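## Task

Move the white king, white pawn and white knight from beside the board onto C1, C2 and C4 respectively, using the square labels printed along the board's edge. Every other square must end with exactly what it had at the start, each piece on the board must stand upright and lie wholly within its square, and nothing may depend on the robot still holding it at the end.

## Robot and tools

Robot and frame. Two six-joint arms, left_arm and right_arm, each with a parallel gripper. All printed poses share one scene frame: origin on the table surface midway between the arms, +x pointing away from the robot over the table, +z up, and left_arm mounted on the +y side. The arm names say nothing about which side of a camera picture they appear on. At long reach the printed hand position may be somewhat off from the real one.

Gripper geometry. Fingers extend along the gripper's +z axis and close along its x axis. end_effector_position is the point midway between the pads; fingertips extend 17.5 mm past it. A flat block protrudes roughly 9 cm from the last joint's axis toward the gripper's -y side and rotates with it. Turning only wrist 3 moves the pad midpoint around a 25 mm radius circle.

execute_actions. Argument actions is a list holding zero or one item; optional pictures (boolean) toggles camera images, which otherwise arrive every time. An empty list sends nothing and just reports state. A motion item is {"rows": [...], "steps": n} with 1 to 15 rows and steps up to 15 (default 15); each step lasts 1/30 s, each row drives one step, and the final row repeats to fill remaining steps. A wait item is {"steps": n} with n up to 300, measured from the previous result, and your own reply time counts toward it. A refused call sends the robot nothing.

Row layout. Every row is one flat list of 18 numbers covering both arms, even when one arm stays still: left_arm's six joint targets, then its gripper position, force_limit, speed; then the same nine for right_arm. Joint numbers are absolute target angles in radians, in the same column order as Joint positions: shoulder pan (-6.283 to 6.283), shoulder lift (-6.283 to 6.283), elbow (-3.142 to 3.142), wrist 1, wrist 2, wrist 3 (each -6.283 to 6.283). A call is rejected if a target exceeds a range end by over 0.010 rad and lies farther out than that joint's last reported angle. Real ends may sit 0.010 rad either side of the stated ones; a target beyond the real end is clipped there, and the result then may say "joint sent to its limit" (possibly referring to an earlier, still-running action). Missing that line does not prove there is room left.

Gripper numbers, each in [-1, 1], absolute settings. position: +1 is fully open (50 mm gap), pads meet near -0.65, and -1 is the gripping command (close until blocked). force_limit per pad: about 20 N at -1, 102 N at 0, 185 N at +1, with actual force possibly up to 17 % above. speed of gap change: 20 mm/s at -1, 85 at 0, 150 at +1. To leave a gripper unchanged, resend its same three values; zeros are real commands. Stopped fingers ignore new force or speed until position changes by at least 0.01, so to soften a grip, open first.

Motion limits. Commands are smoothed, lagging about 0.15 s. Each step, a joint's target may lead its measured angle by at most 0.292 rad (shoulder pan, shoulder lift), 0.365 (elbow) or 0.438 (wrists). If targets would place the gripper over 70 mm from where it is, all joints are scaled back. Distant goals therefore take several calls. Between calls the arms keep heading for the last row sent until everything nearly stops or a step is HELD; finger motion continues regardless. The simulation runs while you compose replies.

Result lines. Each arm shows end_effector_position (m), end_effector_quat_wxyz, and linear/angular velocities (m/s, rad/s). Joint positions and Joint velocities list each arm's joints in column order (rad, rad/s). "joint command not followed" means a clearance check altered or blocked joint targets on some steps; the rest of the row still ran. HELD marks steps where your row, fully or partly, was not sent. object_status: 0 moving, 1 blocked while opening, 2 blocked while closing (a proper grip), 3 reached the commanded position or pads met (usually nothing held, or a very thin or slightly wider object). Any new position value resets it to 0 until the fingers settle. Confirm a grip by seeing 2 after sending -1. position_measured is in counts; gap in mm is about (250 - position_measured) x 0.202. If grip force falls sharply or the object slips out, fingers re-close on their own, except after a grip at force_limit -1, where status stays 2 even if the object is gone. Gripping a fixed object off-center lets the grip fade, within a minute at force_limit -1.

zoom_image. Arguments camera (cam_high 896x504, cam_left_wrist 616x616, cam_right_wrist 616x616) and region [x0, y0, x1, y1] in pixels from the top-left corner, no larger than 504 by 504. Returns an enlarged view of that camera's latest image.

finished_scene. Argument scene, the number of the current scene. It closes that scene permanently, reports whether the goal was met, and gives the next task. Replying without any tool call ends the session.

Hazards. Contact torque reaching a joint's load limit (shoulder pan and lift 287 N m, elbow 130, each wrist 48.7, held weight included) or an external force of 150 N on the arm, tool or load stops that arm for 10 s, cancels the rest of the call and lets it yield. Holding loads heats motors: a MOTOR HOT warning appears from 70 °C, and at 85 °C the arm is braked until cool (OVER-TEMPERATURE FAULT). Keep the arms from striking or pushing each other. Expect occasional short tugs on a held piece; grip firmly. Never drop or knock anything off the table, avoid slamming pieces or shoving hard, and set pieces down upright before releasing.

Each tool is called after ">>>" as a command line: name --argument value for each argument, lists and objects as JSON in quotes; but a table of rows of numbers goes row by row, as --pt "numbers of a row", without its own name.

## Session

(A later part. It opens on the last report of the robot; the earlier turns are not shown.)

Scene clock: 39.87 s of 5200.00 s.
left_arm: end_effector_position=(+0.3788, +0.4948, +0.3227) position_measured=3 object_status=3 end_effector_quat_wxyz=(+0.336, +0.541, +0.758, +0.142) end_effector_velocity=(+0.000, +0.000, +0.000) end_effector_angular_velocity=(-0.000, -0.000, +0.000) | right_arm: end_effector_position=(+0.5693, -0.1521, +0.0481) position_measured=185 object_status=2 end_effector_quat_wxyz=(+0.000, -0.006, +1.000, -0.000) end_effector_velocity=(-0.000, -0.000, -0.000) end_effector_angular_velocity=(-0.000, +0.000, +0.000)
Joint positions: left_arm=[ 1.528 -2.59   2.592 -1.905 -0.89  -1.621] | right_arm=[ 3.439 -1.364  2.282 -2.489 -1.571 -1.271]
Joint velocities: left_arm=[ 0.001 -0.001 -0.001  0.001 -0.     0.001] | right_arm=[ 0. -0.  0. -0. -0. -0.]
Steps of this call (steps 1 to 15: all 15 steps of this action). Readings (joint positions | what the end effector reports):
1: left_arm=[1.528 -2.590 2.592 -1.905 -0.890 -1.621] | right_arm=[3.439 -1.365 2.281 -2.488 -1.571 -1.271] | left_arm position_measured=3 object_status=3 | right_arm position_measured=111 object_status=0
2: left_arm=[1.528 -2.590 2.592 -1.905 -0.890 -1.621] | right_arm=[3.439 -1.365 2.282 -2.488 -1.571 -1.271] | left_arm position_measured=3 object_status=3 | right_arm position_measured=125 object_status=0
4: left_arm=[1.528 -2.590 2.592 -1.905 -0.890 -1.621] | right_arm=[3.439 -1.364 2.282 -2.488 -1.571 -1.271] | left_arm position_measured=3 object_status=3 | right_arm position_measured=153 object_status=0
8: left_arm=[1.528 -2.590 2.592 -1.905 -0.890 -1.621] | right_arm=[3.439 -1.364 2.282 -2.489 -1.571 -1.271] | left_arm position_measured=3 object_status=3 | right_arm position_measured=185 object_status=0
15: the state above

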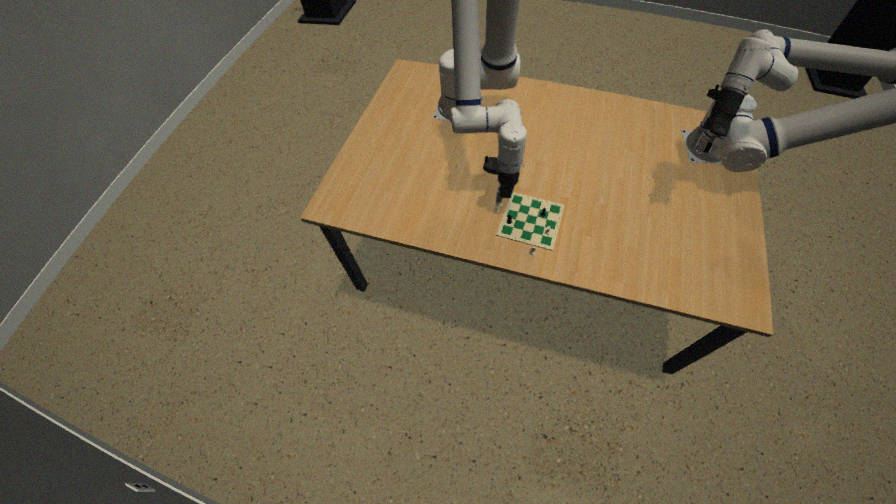

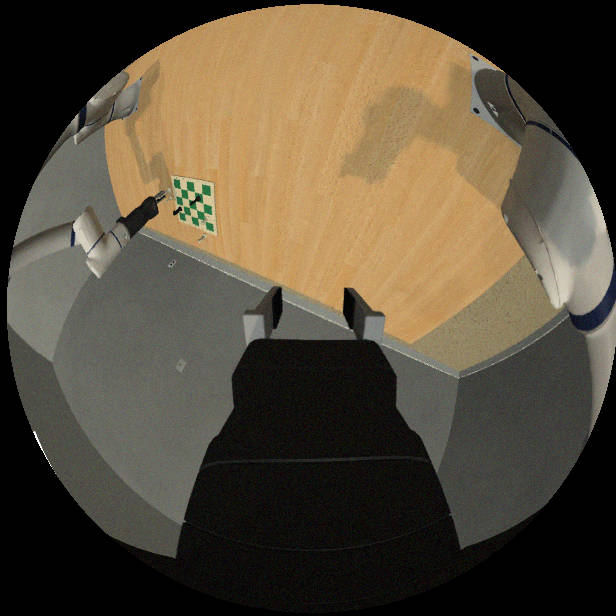

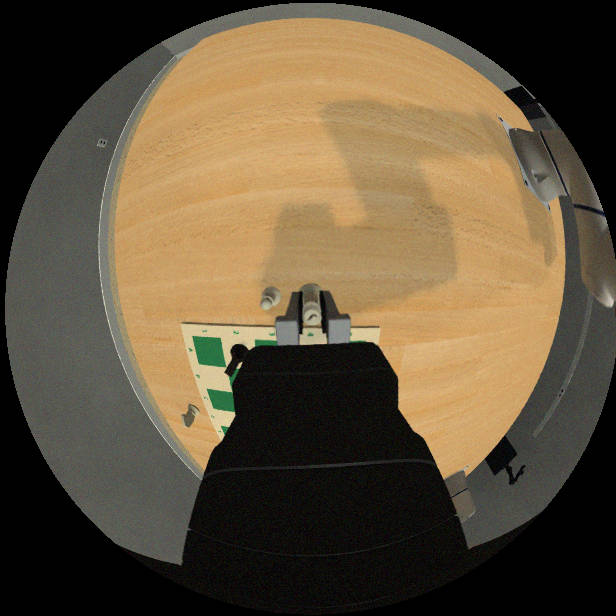

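>>> execute_actions --actions '[{"rows":[[1.528,-2.59,2.592,-1.905,-0.89,-1.621,1,0,0,3.439,-1.456,2.242,-2.357,-1.571,-1.271,-1,-0.6,0]],"steps":12}]' --pictures false

>>> execute_actions --actions '[{"rows":[[1.528,-2.59,2.592,-1.905,-0.89,-1.621,1,0,0,3.559,-1.203,1.893,-2.261,-1.571,-1.151,-1,-0.6,0]]}]' --pictures false

>>> execute_actions --actions '[{"rows":[[1.528,-2.59,2.592,-1.905,-0.89,-1.621,1,0,0,3.559,-1.152,1.918,-2.337,-1.571,-1.151,-1,-0.6,0]]}]'

>>> zoom_image --camera "cam_right_wrist" --region '[220,180,400,360]'

Scene clock: 45.50 s of 5200.00 s.
left_arm: end_effector_position=(+0.3788, +0.4948, +0.3227) position_measured=3 object_status=3 end_effector_quat_wxyz=(+0.336, +0.541, +0.758, +0.142) end_effector_velocity=(+0.000, +0.001, -0.000) end_effector_angular_velocity=(-0.000, -0.000, +0.000) | right_arm: end_effector_position=(+0.5703, -0.1518, +0.1027) position_measured=185 object_status=2 end_effector_quat_wxyz=(+0.000, -0.006, +1.000, -0.000) end_effector_velocity=(-0.002, -0.000, +0.029) end_effector_angular_velocity=(-0.001, +0.001, +0.000)
Joint positions: left_arm=[ 1.528 -2.59   2.592 -1.905 -0.89  -1.621] | right_arm=[ 3.439 -1.45   2.245 -2.366 -1.571 -1.271]
Joint velocities: left_arm=[ 0.    -0.002  0.001 -0.     0.     0.   ] | right_arm=[ 0.001 -0.046 -0.019  0.065 -0.     0.   ]
Steps of this call (steps 1 to 15: the robot went on to your last target; steps 16 to 90: nothing new was sent; then 2.23 s passed at rest; steps 91 to 102: all 12 steps of this action). Readings (joint positions | what the end effector reports):
91: left_arm=[1.528 -2.590 2.592 -1.905 -0.890 -1.621] | right_arm=[3.439 -1.364 2.282 -2.489 -1.571 -1.271] | left_arm position_measured=3 object_status=3 | right_arm position_measured=185 object_status=2
92: left_arm=[1.528 -2.590 2.592 -1.905 -0.890 -1.621] | right_arm=[3.439 -1.375 2.279 -2.472 -1.571 -1.271] | left_arm position_measured=3 object_status=3 | right_arm position_measured=185 object_status=2
94: left_arm=[1.528 -2.590 2.592 -1.905 -0.890 -1.621] | right_arm=[3.439 -1.409 2.262 -2.425 -1.571 -1.271] | left_arm position_measured=3 object_status=3 | right_arm position_measured=185 object_status=2
98: left_arm=[1.528 -2.590 2.592 -1.905 -0.890 -1.621] | right_arm=[3.439 -1.439 2.249 -2.381 -1.571 -1.271] | left_arm position_measured=3 object_status=3 | right_arm position_measured=185 object_status=2
102: the state above

Scene clock: 46.00 s of 5200.00 s.
left_arm: end_effector_position=(+0.3788, +0.4948, +0.3227) position_measured=3 object_status=3 end_effector_quat_wxyz=(+0.336, +0.541, +0.758, +0.142) end_effector_velocity=(-0.000, -0.000, +0.000) end_effector_angular_velocity=(-0.001, -0.000, -0.000) | right_arm: end_effector_position=(+0.6813, -0.0338, +0.1111) position_measured=185 object_status=2 end_effector_quat_wxyz=(+0.000, -0.006, +1.000, -0.000) end_effector_velocity=(+0.104, +0.142, -0.008) end_effector_angular_velocity=(-0.001, +0.004, +0.002)
Joint positions: left_arm=[ 1.528 -2.59   2.592 -1.905 -0.89  -1.621] | right_arm=[ 3.544 -1.234  1.937 -2.274 -1.571 -1.166]
Joint velocities: left_arm=[-0.001 -0.    -0.    -0.001  0.    -0.001] | right_arm=[ 0.116  0.241 -0.336  0.1    0.001  0.114]
Steps of this call (steps 1 to 15: all 15 steps of this action). Readings (joint positions | what the end effector reports):
1: left_arm=[1.528 -2.590 2.592 -1.905 -0.890 -1.621] | right_arm=[3.439 -1.451 2.243 -2.363 -1.571 -1.271] | left_arm position_measured=3 object_status=3 | right_arm position_measured=185 object_status=2
2: left_arm=[1.528 -2.590 2.592 -1.905 -0.890 -1.621] | right_arm=[3.444 -1.442 2.230 -2.358 -1.571 -1.266] | left_arm position_measured=3 object_status=3 | right_arm position_measured=185 object_status=2
4: left_arm=[1.528 -2.590 2.592 -1.905 -0.890 -1.621] | right_arm=[3.461 -1.406 2.178 -2.344 -1.571 -1.249] | left_arm position_measured=3 object_status=3 | right_arm position_measured=185 object_status=2
8: left_arm=[1.528 -2.590 2.592 -1.905 -0.890 -1.621] | right_arm=[3.494 -1.339 2.084 -2.317 -1.571 -1.216] | left_arm position_measured=3 object_status=3 | right_arm position_measured=185 object_status=2
15: the state above

Scene clock: 46.50 s of 5200.00 s.
left_arm: end_effector_position=(+0.3788, +0.4948, +0.3227) position_measured=3 object_status=3 end_effector_quat_wxyz=(+0.336, +0.541, +0.758, +0.142) end_effector_velocity=(+0.000, +0.000, -0.001) end_effector_angular_velocity=(+0.002, -0.000, +0.000) | right_arm: end_effector_position=(+0.6948, -0.0153, +0.0671) position_measured=185 object_status=2 end_effector_quat_wxyz=(+0.000, -0.006, +1.000, -0.000) end_effector_velocity=(+0.002, +0.003, -0.010) end_effector_angular_velocity=(-0.001, +0.000, +0.001)
Joint positions: left_arm=[ 1.528 -2.59   2.592 -1.905 -0.89  -1.621] | right_arm=[ 3.559 -1.154  1.918 -2.335 -1.571 -1.151]
Joint velocities: left_arm=[0.001 0.001 0.001 0.    0.    0.   ] | right_arm=[ 0.003  0.016 -0.002 -0.014 -0.001  0.002]
Steps of this call (steps 1 to 15: all 15 steps of this action). Readings (joint positions | what the end effector reports):
1: left_arm=[1.528 -2.590 2.592 -1.905 -0.890 -1.621] | right_arm=[3.547 -1.227 1.927 -2.271 -1.571 -1.163] | left_arm position_measured=3 object_status=3 | right_arm position_measured=185 object_status=2
2: left_arm=[1.528 -2.590 2.592 -1.905 -0.890 -1.621] | right_arm=[3.550 -1.214 1.923 -2.282 -1.571 -1.160] | left_arm position_measured=3 object_status=3 | right_arm position_measured=185 object_status=2
4: left_arm=[1.528 -2.590 2.592 -1.905 -0.890 -1.621] | right_arm=[3.554 -1.187 1.922 -2.304 -1.571 -1.156] | left_arm position_measured=3 object_status=3 | right_arm position_measured=185 object_status=2
8: left_arm=[1.528 -2.590 2.592 -1.905 -0.890 -1.621] | right_arm=[3.557 -1.165 1.919 -2.326 -1.571 -1.153] | left_arm position_measured=3 object_status=3 | right_arm position_measured=185 object_status=2
15: the state above

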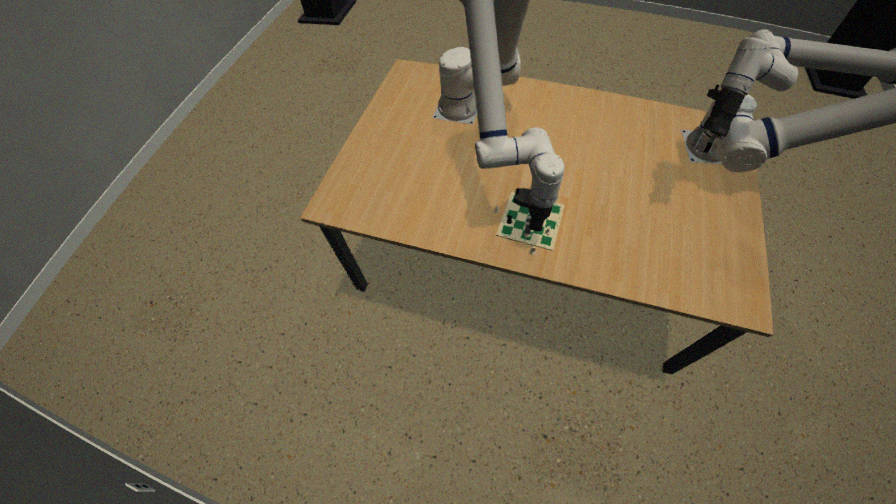

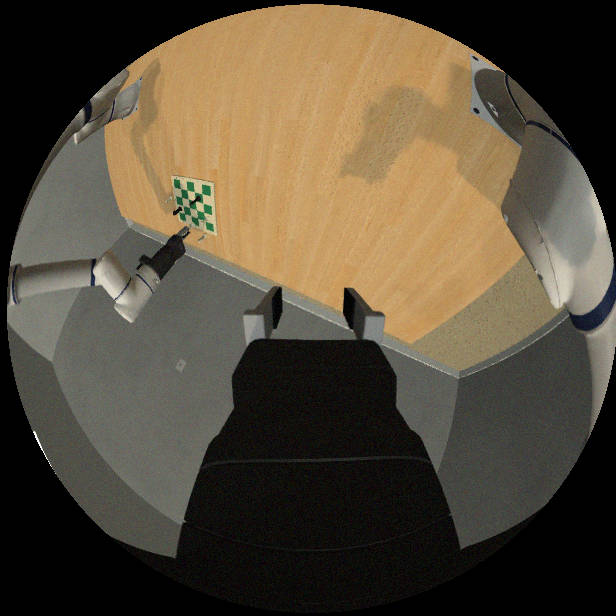

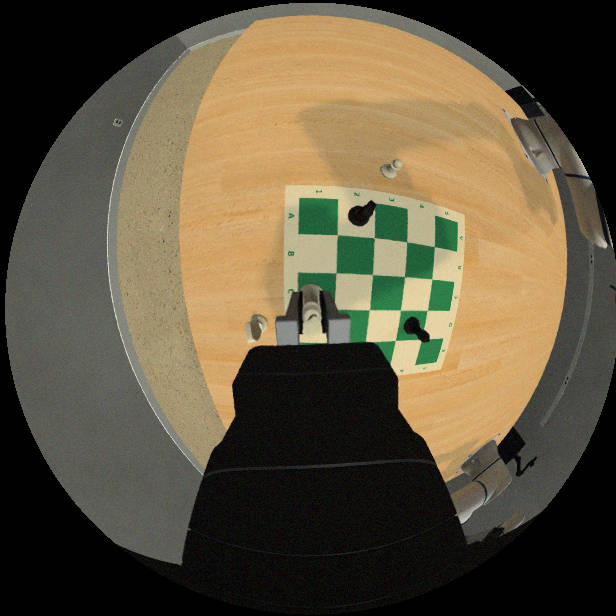

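Region (220, 180, 400, 360) of cam_right_wrist's 616x616 image, scaled by 2.800, with more detail than that image has.

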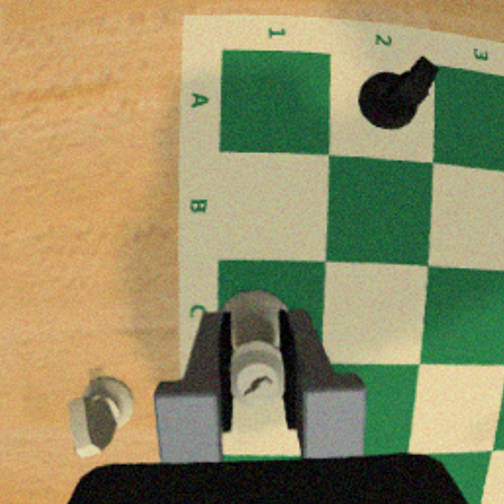

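>>> execute_actions --actions '[{"rows":[[1.528,-2.59,2.592,-1.905,-0.89,-1.621,1,0,0,3.562,-1.1415,1.935,-2.364,-1.571,-1.148,-1,-0.6,0]]}]' --pictures false

>>> execute_actions --actions '[{"rows":[[1.528,-2.59,2.592,-1.905,-0.89,-1.621,1,0,0,3.562,-1.1415,1.935,-2.364,-1.571,-1.148,0.3,-0.6,-0.5]]}]'

>>> execute_actions --actions '[{"rows":[[1.528,-2.59,2.592,-1.905,-0.89,-1.621,1,0,0,3.562,-1.209,1.903,-2.265,-1.571,-1.148,0.3,-0.6,-0.5]]}]'

Scene clock: 50.53 s of 5200.00 s.
left_arm: end_effector_position=(+0.3788, +0.4948, +0.3227) position_measured=3 object_status=3 end_effector_quat_wxyz=(+0.336, +0.541, +0.758, +0.142) end_effector_velocity=(-0.000, -0.000, -0.001) end_effector_angular_velocity=(+0.002, -0.000, -0.001) | right_arm: end_effector_position=(+0.6890, -0.0153, +0.0523) position_measured=185 object_status=2 end_effector_quat_wxyz=(-0.000, -0.006, +1.000, -0.000) end_effector_velocity=(-0.001, -0.000, -0.003) end_effector_angular_velocity=(-0.000, -0.000, -0.000)
Joint positions: left_arm=[ 1.528 -2.59   2.592 -1.905 -0.89  -1.621] | right_arm=[ 3.562 -1.142  1.935 -2.363 -1.571 -1.148]
Joint velocities: left_arm=[-0.001  0.001  0.     0.001  0.     0.001] | right_arm=[ 0.001  0.002  0.004 -0.006 -0.     0.001]
Steps of this call (steps 1 to 15: the robot went on to your last target; steps 16 to 90: nothing new was sent; then 0.53 s passed at rest; steps 91 to 105: all 15 steps of this action). Readings (joint positions | what the end effector reports):
91: left_arm=[1.528 -2.590 2.592 -1.905 -0.890 -1.621] | right_arm=[3.559 -1.152 1.918 -2.337 -1.571 -1.151] | left_arm position_measured=3 object_status=3 | right_arm position_measured=185 object_status=2
92: left_arm=[1.528 -2.590 2.592 -1.905 -0.890 -1.621] | right_arm=[3.559 -1.151 1.921 -2.341 -1.571 -1.150] | left_arm position_measured=3 object_status=3 | right_arm position_measured=185 object_status=2
94: left_arm=[1.528 -2.590 2.592 -1.905 -0.890 -1.621] | right_arm=[3.560 -1.147 1.927 -2.351 -1.571 -1.149] | left_arm position_measured=3 object_status=3 | right_arm position_measured=185 object_status=2
98: left_arm=[1.528 -2.590 2.592 -1.905 -0.890 -1.621] | right_arm=[3.561 -1.143 1.932 -2.359 -1.571 -1.149] | left_arm position_measured=3 object_status=3 | right_arm position_measured=185 object_status=2
105: the state above

Scene clock: 51.03 s of 5200.00 s.
left_arm: end_effector_position=(+0.3788, +0.4948, +0.3227) position_measured=3 object_status=3 end_effector_quat_wxyz=(+0.336, +0.541, +0.758, +0.142) end_effector_velocity=(-0.000, +0.000, -0.000) end_effector_angular_velocity=(-0.001, -0.000, -0.001) | right_arm: end_effector_position=(+0.6888, -0.0153, +0.0519) position_measured=107 object_status=0 end_effector_quat_wxyz=(-0.000, -0.006, +1.000, -0.000) end_effector_velocity=(-0.000, -0.000, -0.000) end_effector_angular_velocity=(-0.000, +0.000, -0.000)
Joint positions: left_arm=[ 1.528 -2.59   2.592 -1.905 -0.89  -1.621] | right_arm=[ 3.562 -1.142  1.935 -2.364 -1.571 -1.148]
Joint velocities: left_arm=[-0.001 -0.002  0.001 -0.    -0.     0.001] | right_arm=[-0.  0.  0. -0.  0.  0.]
Steps of this call (steps 1 to 15: all 15 steps of this action). Readings (joint positions | what the end effector reports):
1: left_arm=[1.528 -2.590 2.592 -1.905 -0.890 -1.621] | right_arm=[3.562 -1.142 1.935 -2.363 -1.571 -1.148] | left_arm position_measured=3 object_status=3 | right_arm position_measured=182 object_status=0
2: left_arm=[1.528 -2.590 2.592 -1.905 -0.890 -1.621] | right_arm=[3.562 -1.142 1.935 -2.364 -1.571 -1.148] | left_arm position_measured=3 object_status=3 | right_arm position_measured=174 object_status=0
4: left_arm=[1.528 -2.590 2.592 -1.905 -0.890 -1.621] | right_arm=[3.562 -1.142 1.935 -2.364 -1.571 -1.148] | left_arm position_measured=3 object_status=3 | right_arm position_measured=156 object_status=0
8: left_arm=[1.528 -2.590 2.592 -1.905 -0.890 -1.621] | right_arm=[3.562 -1.142 1.935 -2.364 -1.571 -1.148] | left_arm position_measured=3 object_status=3 | right_arm position_measured=122 object_status=0
15: the state above

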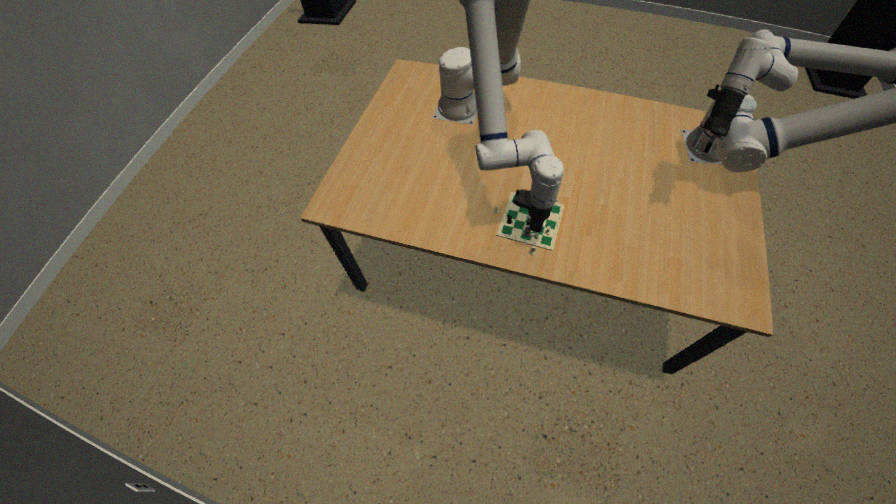

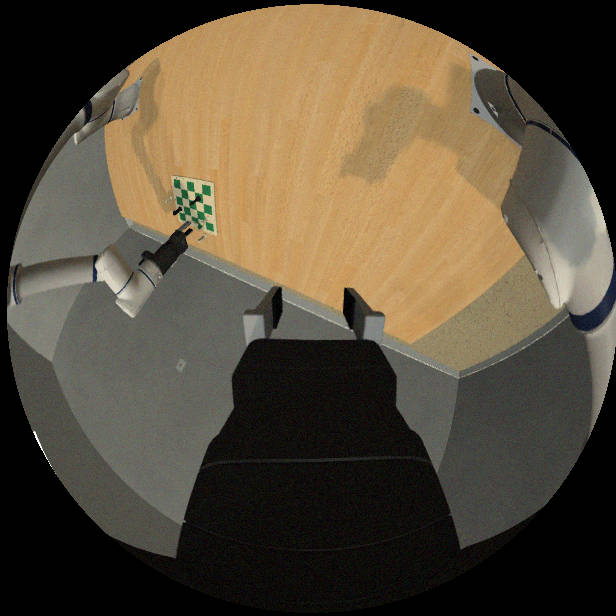

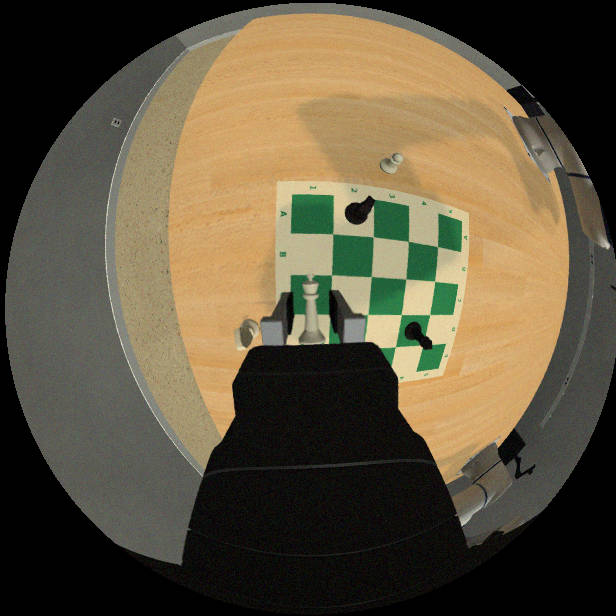

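Scene clock: 51.53 s of 5200.00 s.
left_arm: end_effector_position=(+0.3788, +0.4948, +0.3227) position_measured=3 object_status=3 end_effector_quat_wxyz=(+0.336, +0.541, +0.758, +0.142) end_effector_velocity=(+0.000, +0.000, -0.000) end_effector_angular_velocity=(+0.001, +0.000, +0.000) | right_arm: end_effector_position=(+0.6890, -0.0151, +0.1080) position_measured=107 object_status=3 end_effector_quat_wxyz=(+0.000, -0.006, +1.000, -0.000) end_effector_velocity=(+0.000, -0.000, +0.013) end_effector_angular_velocity=(+0.000, -0.001, -0.001)
Joint positions: left_arm=[ 1.528 -2.59   2.592 -1.905 -0.89  -1.621] | right_arm=[ 3.562 -1.207  1.904 -2.268 -1.571 -1.148]
Joint velocities: left_arm=[ 0.001  0.001 -0.     0.    -0.     0.001] | right_arm=[-0.001 -0.015 -0.008  0.021 -0.     0.   ]
Steps of this call (steps 1 to 15: all 15 steps of this action). Readings (joint positions | what the end effector reports):
1: left_arm=[1.528 -2.590 2.592 -1.905 -0.890 -1.621] | right_arm=[3.562 -1.142 1.935 -2.364 -1.571 -1.148] | left_arm position_measured=3 object_status=3 | right_arm position_measured=107 object_status=3
2: left_arm=[1.528 -2.590 2.592 -1.905 -0.890 -1.621] | right_arm=[3.562 -1.151 1.932 -2.347 -1.571 -1.148] | left_arm position_measured=3 object_status=3 | right_arm position_measured=107 object_status=3
4: left_arm=[1.528 -2.590 2.592 -1.905 -0.890 -1.621] | right_arm=[3.562 -1.176 1.918 -2.314 -1.571 -1.148] | left_arm position_measured=3 object_status=3 | right_arm position_measured=107 object_status=3
8: left_arm=[1.528 -2.590 2.592 -1.905 -0.890 -1.621] | right_arm=[3.562 -1.197 1.909 -2.282 -1.571 -1.148] | left_arm position_measured=3 object_status=3 | right_arm position_measured=107 object_status=3
15: the state above

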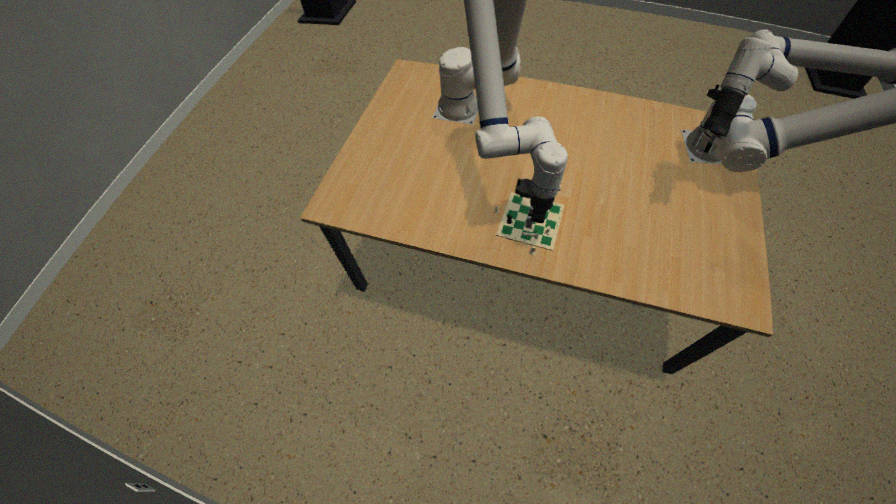

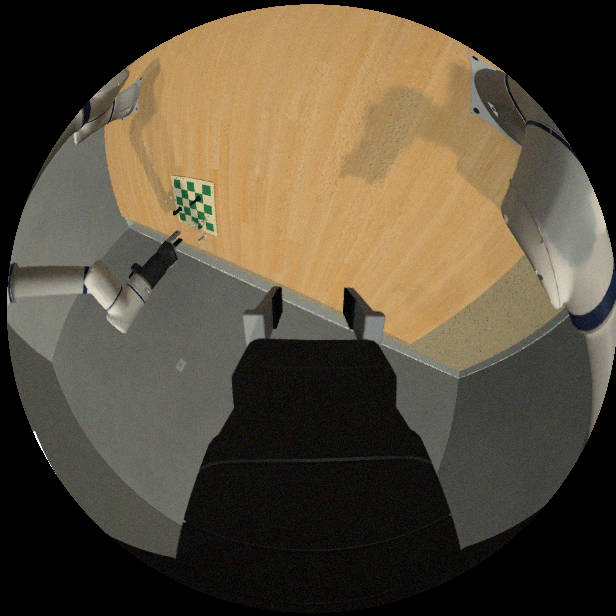

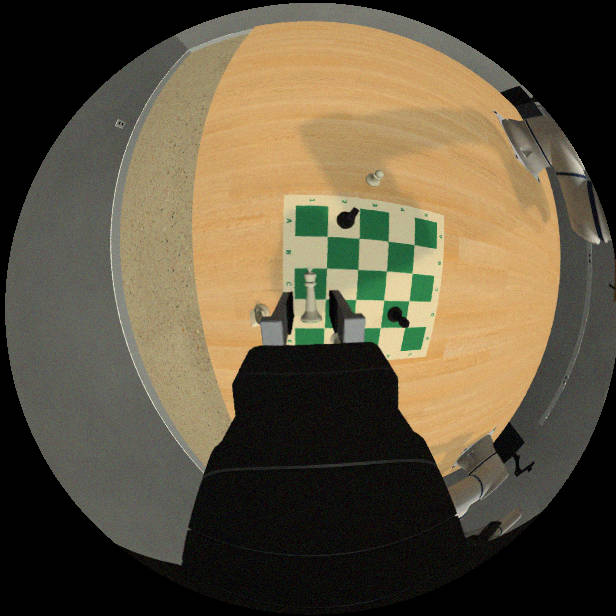

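>>> execute_actions --actions '[{"rows":[[1.528,-2.59,2.592,-1.905,-0.89,-1.621,1,0,0,3.56,-1.11,1.948,-2.409,-1.571,-1.15,0.3,0,0]]}]' --pictures false

>>> execute_actions --actions '[{"steps":8}]'

>>> zoom_image --camera "cam_right_wrist" --region '[220,180,400,360]'

Scene clock: 61.80 s of 5200.00 s.
left_arm: end_effector_position=(+0.3788, +0.4948, +0.3227) position_measured=3 object_status=3 end_effector_quat_wxyz=(+0.336, +0.541, +0.758, +0.142) end_effector_velocity=(+0.000, +0.000, -0.000) end_effector_angular_velocity=(+0.000, +0.000, +0.001) | right_arm: end_effector_position=(+0.6891, -0.0168, +0.0290) position_measured=107 object_status=3 end_effector_quat_wxyz=(+0.000, -0.006, +1.000, -0.000) end_effector_velocity=(-0.000, -0.001, -0.020) end_effector_angular_velocity=(-0.000, -0.002, +0.001)
Joint positions: left_arm=[ 1.528 -2.59   2.592 -1.905 -0.89  -1.621] | right_arm=[ 3.56  -1.113  1.946 -2.404 -1.571 -1.15 ]
Joint velocities: left_arm=[ 0.001  0.     0.001 -0.     0.    -0.001] | right_arm=[-0.001  0.025  0.01  -0.036 -0.001 -0.001]
Steps of this call (steps 1 to 15: the robot went on to your last target; steps 16 to 90: nothing new was sent; then 6.77 s passed at rest; steps 91 to 105: all 15 steps of this action). Readings (joint positions | what the end effector reports):
91: left_arm=[1.528 -2.590 2.592 -1.905 -0.890 -1.621] | right_arm=[3.562 -1.209 1.903 -2.265 -1.571 -1.148] | left_arm position_measured=3 object_status=3 | right_arm position_measured=107 object_status=3
92: left_arm=[1.528 -2.590 2.592 -1.905 -0.890 -1.621] | right_arm=[3.562 -1.199 1.906 -2.282 -1.571 -1.148] | left_arm position_measured=3 object_status=3 | right_arm position_measured=107 object_status=3
94: left_arm=[1.528 -2.590 2.592 -1.905 -0.890 -1.621] | right_arm=[3.561 -1.166 1.923 -2.326 -1.571 -1.149] | left_arm position_measured=3 object_status=3 | right_arm position_measured=107 object_status=3
98: left_arm=[1.528 -2.590 2.592 -1.905 -0.890 -1.621] | right_arm=[3.560 -1.130 1.939 -2.380 -1.571 -1.150] | left_arm position_measured=3 object_status=3 | right_arm position_measured=107 object_status=3
105: the state above

Scene clock: 62.07 s of 5200.00 s.
left_arm: end_effector_position=(+0.3788, +0.4948, +0.3227) position_measured=3 object_status=3 end_effector_quat_wxyz=(+0.336, +0.541, +0.758, +0.142) end_effector_velocity=(+0.000, +0.001, +0.000) end_effector_angular_velocity=(-0.001, -0.000, +0.000) | right_arm: end_effector_position=(+0.6890, -0.0169, +0.0265) position_measured=107 object_status=3 end_effector_quat_wxyz=(+0.000, -0.006, +1.000, -0.000) end_effector_velocity=(+0.001, +0.000, -0.001) end_effector_angular_velocity=(+0.002, -0.002, +0.000)
Joint positions: left_arm=[ 1.528 -2.59   2.592 -1.905 -0.89  -1.621] | right_arm=[ 3.56  -1.11   1.948 -2.408 -1.571 -1.15 ]
Joint velocities: left_arm=[ 0.001 -0.001 -0.     0.     0.     0.001] | right_arm=[-0.     0.002  0.    -0.005  0.    -0.   ]
Steps of this call (steps 1 to 8: the robot went on to your last target). Readings (joint positions | what the end effector reports):
1: left_arm=[1.528 -2.590 2.592 -1.905 -0.890 -1.621] | right_arm=[3.560 -1.113 1.947 -2.405 -1.571 -1.150] | left_arm position_measured=3 object_status=3 | right_arm position_measured=107 object_status=3
2: left_arm=[1.528 -2.590 2.592 -1.905 -0.890 -1.621] | right_arm=[3.560 -1.112 1.947 -2.406 -1.571 -1.150] | left_arm position_measured=3 object_status=3 | right_arm position_measured=107 object_status=3
4: left_arm=[1.528 -2.590 2.592 -1.905 -0.890 -1.621] | right_arm=[3.560 -1.111 1.947 -2.407 -1.571 -1.150] | left_arm position_measured=3 object_status=3 | right_arm position_measured=107 object_status=3
8: the state above

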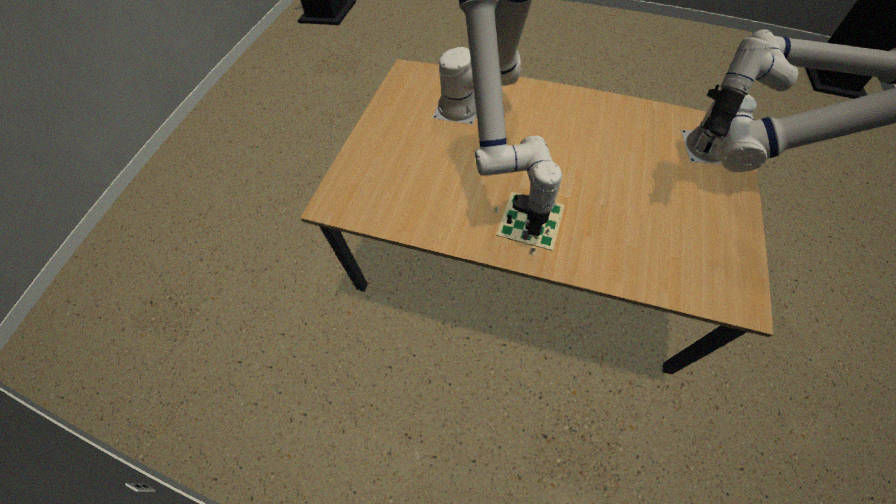

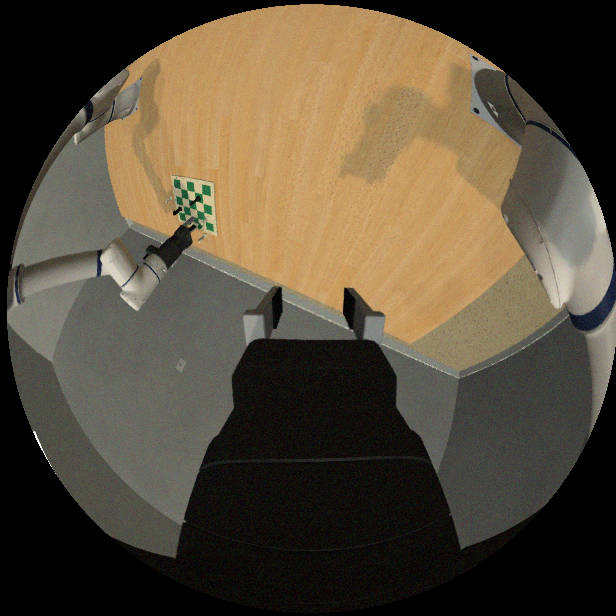

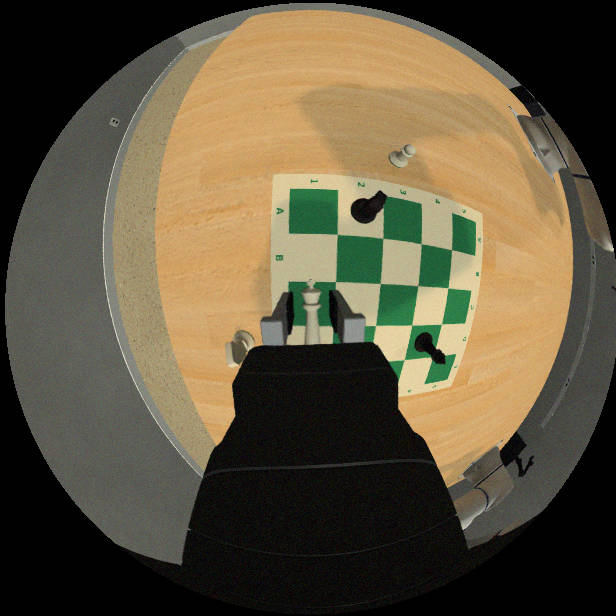

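Region (220, 180, 400, 360) of cam_right_wrist's 616x616 image, scaled by 2.800, with more detail than that image has.

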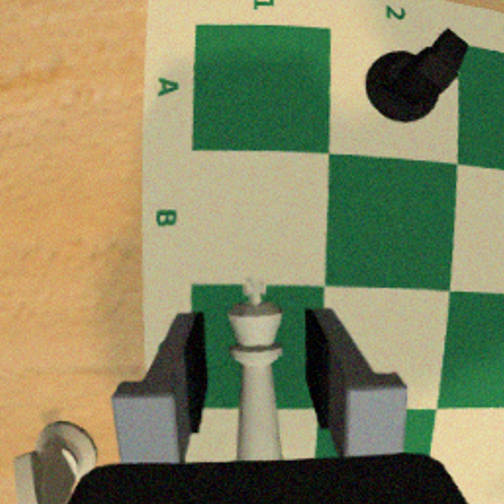

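>>> execute_actions --actions '[{"rows":[[1.528,-2.59,2.592,-1.905,-0.89,-1.621,1,0,0,3.555,-1.112,1.956,-2.415,-1.571,-1.155,0.3,0,0]],"steps":10}]' --pictures false

>>> execute_actions --actions '[{"rows":[[1.528,-2.59,2.592,-1.905,-0.89,-1.621,1,0,0,3.555,-1.112,1.956,-2.415,-1.571,-1.155,-1,0,0]]}]' --pictures false

>>> execute_actions --actions '[{"rows":[[1.528,-2.59,2.592,-1.905,-0.89,-1.621,1,0,0,3.555,-1.26,1.88,-2.19,-1.571,-1.155,-1,0,0]]}]' --pictures false

>>> execute_actions --actions '[{"rows":[[1.528,-2.59,2.592,-1.905,-0.89,-1.621,1,0,0,3.1,-1.2,1.747,-1.003,-1.571,0,-1,0,0]]}]' --pictures false

>>> execute_actions --actions '[{"steps":30}]' --pictures false

>>> execute_actions --actions '[{"rows":[[1.528,-2.59,2.592,-1.905,-0.89,-1.621,1,0,0,3.1,-1.004,1.747,-1.003,-1.571,0,-1,0,0]]}]'

>>> zoom_image --camera "cam_high" --region '[380,100,540,260]'

Scene clock: 73.53 s of 5200.00 s.
left_arm: end_effector_position=(+0.3788, +0.4948, +0.3227) position_measured=3 object_status=3 end_effector_quat_wxyz=(+0.336, +0.541, +0.758, +0.142) end_effector_velocity=(-0.000, +0.000, +0.001) end_effector_angular_velocity=(-0.001, -0.000, -0.001) | right_arm: end_effector_position=(+0.6882, -0.0210, +0.0247) position_measured=107 object_status=3 end_effector_quat_wxyz=(+0.000, -0.006, +1.000, -0.000) end_effector_velocity=(-0.001, -0.003, -0.000) end_effector_angular_velocity=(+0.002, -0.000, -0.001)
Joint positions: left_arm=[ 1.528 -2.59   2.592 -1.905 -0.89  -1.621] | right_arm=[ 3.556 -1.112  1.955 -2.414 -1.571 -1.154]
Joint velocities: left_arm=[ 0.    -0.002 -0.     0.    -0.     0.002] | right_arm=[-0.004 -0.004  0.007 -0.005  0.002 -0.003]
Steps of this call (steps 1 to 15: the robot went on to your last target; steps 16 to 90: nothing new was sent; then 8.13 s passed at rest; steps 91 to 100: all 10 steps of this action). Readings (joint positions | what the end effector reports):
91: left_arm=[1.528 -2.590 2.592 -1.905 -0.890 -1.621] | right_arm=[3.560 -1.110 1.948 -2.409 -1.571 -1.150] | left_arm position_measured=3 object_status=3 | right_arm position_measured=107 object_status=3
92: left_arm=[1.528 -2.590 2.592 -1.905 -0.890 -1.621] | right_arm=[3.559 -1.110 1.949 -2.410 -1.571 -1.151] | left_arm position_measured=3 object_status=3 | right_arm position_measured=107 object_status=3
94: left_arm=[1.528 -2.590 2.592 -1.905 -0.890 -1.621] | right_arm=[3.557 -1.111 1.952 -2.412 -1.571 -1.153] | left_arm position_measured=3 object_status=3 | right_arm position_measured=107 object_status=3
98: left_arm=[1.528 -2.590 2.592 -1.905 -0.890 -1.621] | right_arm=[3.556 -1.112 1.955 -2.414 -1.571 -1.154] | left_arm position_measured=3 object_status=3 | right_arm position_measured=107 object_status=3
100: the state above

Scene clock: 74.03 s of 5200.00 s.
left_arm: end_effector_position=(+0.3788, +0.4948, +0.3227) position_measured=3 object_status=3 end_effector_quat_wxyz=(+0.336, +0.541, +0.758, +0.142) end_effector_velocity=(-0.000, +0.000, +0.000) end_effector_angular_velocity=(-0.001, -0.000, -0.000) | right_arm: end_effector_position=(+0.6881, -0.0215, +0.0245) position_measured=190 object_status=2 end_effector_quat_wxyz=(+0.000, -0.006, +1.000, -0.000) end_effector_velocity=(+0.000, +0.000, +0.000) end_effector_angular_velocity=(+0.000, -0.000, +0.000)
Joint positions: left_arm=[ 1.528 -2.59   2.592 -1.905 -0.89  -1.621] | right_arm=[ 3.555 -1.112  1.956 -2.415 -1.571 -1.155]
Joint velocities: left_arm=[-0.    -0.001  0.     0.001  0.    -0.   ] | right_arm=[ 0. -0. -0. -0.  0. -0.]
Steps of this call (steps 1 to 15: all 15 steps of this action). Readings (joint positions | what the end effector reports):
1: left_arm=[1.528 -2.590 2.592 -1.905 -0.890 -1.621] | right_arm=[3.555 -1.112 1.955 -2.415 -1.571 -1.155] | left_arm position_measured=3 object_status=3 | right_arm position_measured=111 object_status=0
2: left_arm=[1.528 -2.590 2.592 -1.905 -0.890 -1.621] | right_arm=[3.555 -1.112 1.955 -2.415 -1.571 -1.155] | left_arm position_measured=3 object_status=3 | right_arm position_measured=125 object_status=0
4: left_arm=[1.528 -2.590 2.592 -1.905 -0.890 -1.621] | right_arm=[3.555 -1.112 1.956 -2.415 -1.571 -1.155] | left_arm position_measured=3 object_status=3 | right_arm position_measured=153 object_status=0
8: left_arm=[1.528 -2.590 2.592 -1.905 -0.890 -1.621] | right_arm=[3.555 -1.112 1.956 -2.415 -1.571 -1.155] | left_arm position_measured=3 object_status=3 | right_arm position_measured=190 object_status=0
15: the state above

Scene clock: 74.53 s of 5200.00 s.
left_arm: end_effector_position=(+0.3788, +0.4948, +0.3227) position_measured=3 object_status=3 end_effector_quat_wxyz=(+0.336, +0.541, +0.758, +0.142) end_effector_velocity=(+0.000, +0.000, +0.001) end_effector_angular_velocity=(-0.003, -0.001, +0.001) | right_arm: end_effector_position=(+0.6892, -0.0211, +0.1461) position_measured=190 object_status=2 end_effector_quat_wxyz=(-0.000, -0.006, +1.000, -0.000) end_effector_velocity=(-0.003, -0.001, +0.056) end_effector_angular_velocity=(+0.001, -0.001, +0.001)
Joint positions: left_arm=[ 1.528 -2.59   2.592 -1.905 -0.89  -1.621] | right_arm=[ 3.555 -1.252  1.884 -2.202 -1.571 -1.155]
Joint velocities: left_arm=[ 0.    -0.001 -0.001 -0.     0.    -0.001] | right_arm=[ 0.    -0.062 -0.033  0.093  0.    -0.001]
Steps of this call (steps 1 to 15: all 15 steps of this action). Readings (joint positions | what the end effector reports):
1: left_arm=[1.528 -2.590 2.592 -1.905 -0.890 -1.621] | right_arm=[3.555 -1.112 1.956 -2.415 -1.571 -1.155] | left_arm position_measured=3 object_status=3 | right_arm position_measured=190 object_status=2
2: left_arm=[1.528 -2.590 2.592 -1.905 -0.890 -1.621] | right_arm=[3.555 -1.122 1.953 -2.397 -1.571 -1.155] | left_arm position_measured=3 object_status=3 | right_arm position_measured=190 object_status=2
4: left_arm=[1.528 -2.590 2.592 -1.905 -0.890 -1.621] | right_arm=[3.555 -1.154 1.934 -2.352 -1.571 -1.155] | left_arm position_measured=3 object_status=3 | right_arm position_measured=190 object_status=2
8: left_arm=[1.528 -2.590 2.592 -1.905 -0.890 -1.621] | right_arm=[3.555 -1.211 1.905 -2.265 -1.571 -1.155] | left_arm position_measured=3 object_status=3 | right_arm position_measured=190 object_status=2
15: the state above

Scene clock: 75.03 s of 5200.00 s.
left_arm: end_effector_position=(+0.3788, +0.4948, +0.3227) position_measured=3 object_status=3 end_effector_quat_wxyz=(+0.336, +0.541, +0.758, +0.142) end_effector_velocity=(+0.000, +0.000, +0.000) end_effector_angular_velocity=(+0.000, -0.000, -0.000) | right_arm: end_effector_position=(+0.7100, -0.1925, +0.1483) position_measured=190 object_status=2 end_effector_quat_wxyz=(-0.141, +0.292, +0.943, -0.075) end_effector_velocity=(-0.082, -0.367, +0.030) end_effector_angular_velocity=(-0.457, +0.804, -1.426)
Joint positions: left_arm=[ 1.528 -2.59   2.592 -1.905 -0.89  -1.621] | right_arm=[ 3.313 -1.222  1.801 -1.828 -1.571 -0.784]
Joint velocities: left_arm=[ 0.001 -0.     0.    -0.    -0.     0.001] | right_arm=[-0.524  0.052 -0.132  0.955 -0.     0.951]
Steps of this call (steps 1 to 15: all 15 steps of this action). Readings (joint positions | what the end effector reports):
1: left_arm=[1.528 -2.590 2.592 -1.905 -0.890 -1.621] | right_arm=[3.555 -1.254 1.883 -2.199 -1.571 -1.154] | left_arm position_measured=3 object_status=3 | right_arm position_measured=190 object_status=2
2: left_arm=[1.528 -2.590 2.592 -1.905 -0.890 -1.621] | right_arm=[3.544 -1.253 1.878 -2.181 -1.571 -1.138] | left_arm position_measured=3 object_status=3 | right_arm position_measured=190 object_status=2
4: left_arm=[1.528 -2.590 2.592 -1.905 -0.890 -1.621] | right_arm=[3.507 -1.246 1.861 -2.127 -1.571 -1.083] | left_arm position_measured=3 object_status=3 | right_arm position_measured=190 object_status=2
8: left_arm=[1.528 -2.590 2.592 -1.905 -0.890 -1.621] | right_arm=[3.438 -1.235 1.835 -2.023 -1.571 -0.979] | left_arm position_measured=3 object_status=3 | right_arm position_measured=190 object_status=2
15: the state above

Scene clock: 76.03 s of 5200.00 s.
left_arm: end_effector_position=(+0.3788, +0.4948, +0.3227) position_measured=3 object_status=3 end_effector_quat_wxyz=(+0.336, +0.541, +0.758, +0.142) end_effector_velocity=(-0.000, -0.000, -0.001) end_effector_angular_velocity=(+0.000, -0.000, -0.002) | right_arm: end_effector_position=(+0.5541, -0.3130, +0.2557) position_measured=190 object_status=2 end_effector_quat_wxyz=(-0.379, +0.608, +0.594, -0.367) end_effector_velocity=(-0.005, -0.002, +0.007) end_effector_angular_velocity=(-0.023, +0.030, -0.017)
Joint positions: left_arm=[ 1.528 -2.59   2.592 -1.905 -0.89  -1.621] | right_arm=[ 3.101 -1.2    1.747 -1.007 -1.571 -0.004]
Joint velocities: left_arm=[-0.002 -0.001  0.001  0.     0.    -0.001] | right_arm=[-0.005  0.001 -0.002  0.03  -0.     0.027]
Steps of this call (steps 1 to 30: the robot went on to your last target). Readings (joint positions | what the end effector reports):
1: left_arm=[1.528 -2.590 2.592 -1.905 -0.890 -1.621] | right_arm=[3.296 -1.220 1.796 -1.795 -1.571 -0.751] | left_arm position_measured=3 object_status=3 | right_arm position_measured=190 object_status=2
2: left_arm=[1.528 -2.590 2.592 -1.905 -0.890 -1.621] | right_arm=[3.279 -1.218 1.792 -1.759 -1.571 -0.715] | left_arm position_measured=3 object_status=3 | right_arm position_measured=190 object_status=2
4: left_arm=[1.528 -2.590 2.592 -1.905 -0.890 -1.621] | right_arm=[3.246 -1.215 1.784 -1.682 -1.571 -0.638] | left_arm position_measured=3 object_status=3 | right_arm position_measured=190 object_status=2
8: left_arm=[1.528 -2.590 2.592 -1.905 -0.890 -1.621] | right_arm=[3.191 -1.209 1.770 -1.508 -1.571 -0.464] | left_arm position_measured=3 object_status=3 | right_arm position_measured=190 object_status=2
30: the state above

Scene clock: 76.53 s of 5200.00 s.
left_arm: end_effector_position=(+0.3788, +0.4948, +0.3227) position_measured=3 object_status=3 end_effector_quat_wxyz=(+0.336, +0.541, +0.758, +0.142) end_effector_velocity=(-0.000, -0.001, +0.001) end_effector_angular_velocity=(-0.000, +0.000, -0.001) | right_arm: end_effector_position=(+0.5568, -0.3133, +0.1643) position_measured=190 object_status=2 end_effector_quat_wxyz=(-0.435, +0.570, +0.555, -0.423) end_effector_velocity=(-0.002, -0.000, -0.030) end_effector_angular_velocity=(+0.001, +0.063, +0.001)
Joint positions: left_arm=[ 1.528 -2.59   2.592 -1.905 -0.89  -1.621] | right_arm=[ 3.1   -1.012  1.747 -1.003 -1.571 -0.   ]
Joint velocities: left_arm=[-0.     0.001 -0.001 -0.001 -0.001  0.001] | right_arm=[-0.     0.062  0.     0.001 -0.001  0.001]
Steps of this call (steps 1 to 15: all 15 steps of this action). Readings (joint positions | what the end effector reports):
1: left_arm=[1.528 -2.590 2.592 -1.905 -0.890 -1.621] | right_arm=[3.101 -1.199 1.747 -1.006 -1.571 -0.003] | left_arm position_measured=3 object_status=3 | right_arm position_measured=190 object_status=2
2: left_arm=[1.528 -2.590 2.592 -1.905 -0.890 -1.621] | right_arm=[3.101 -1.189 1.746 -1.005 -1.571 -0.002] | left_arm position_measured=3 object_status=3 | right_arm position_measured=190 object_status=2
4: left_arm=[1.528 -2.590 2.592 -1.905 -0.890 -1.621] | right_arm=[3.100 -1.137 1.747 -1.005 -1.571 -0.002] | left_arm position_measured=3 object_status=3 | right_arm position_measured=190 object_status=2
8: left_arm=[1.528 -2.590 2.592 -1.905 -0.890 -1.621] | right_arm=[3.100 -1.053 1.747 -1.004 -1.571 -0.001] | left_arm position_measured=3 object_status=3 | right_arm position_measured=190 object_status=2
15: the state above

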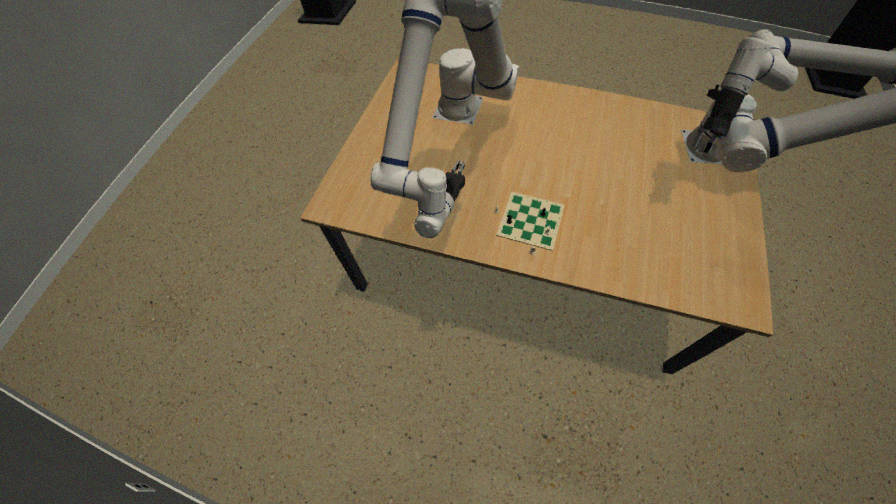

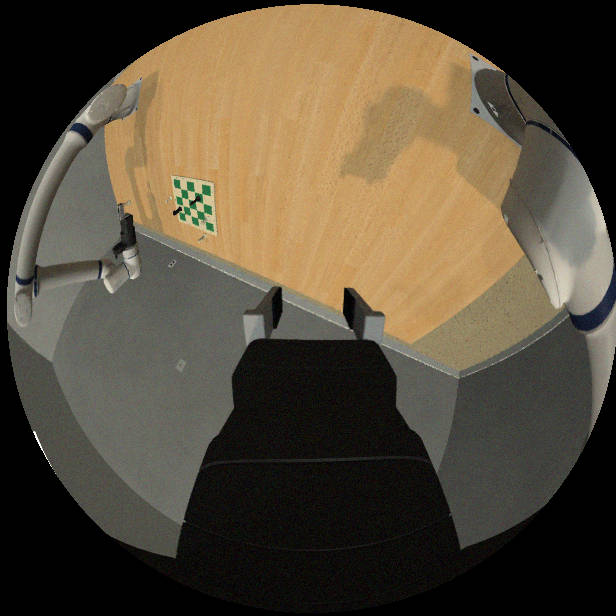

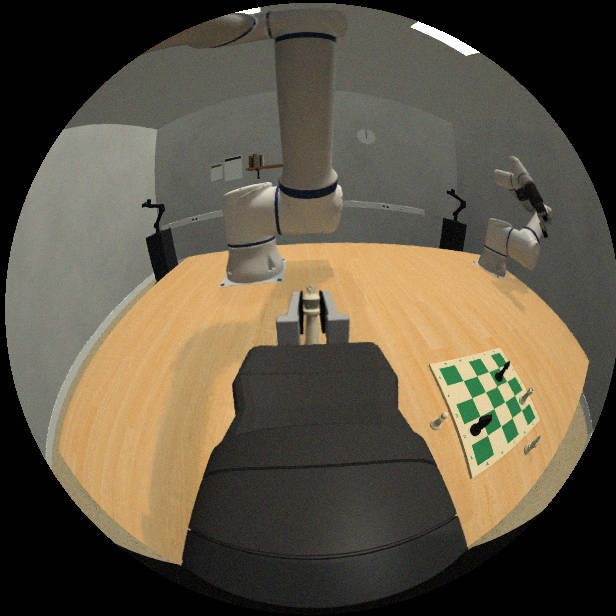

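Region (380, 100, 540, 260) of cam_high's 896x504 image, scaled by 3.150, with more detail than that image has.

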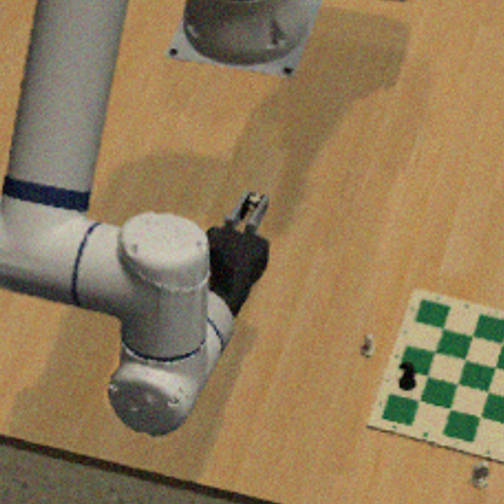

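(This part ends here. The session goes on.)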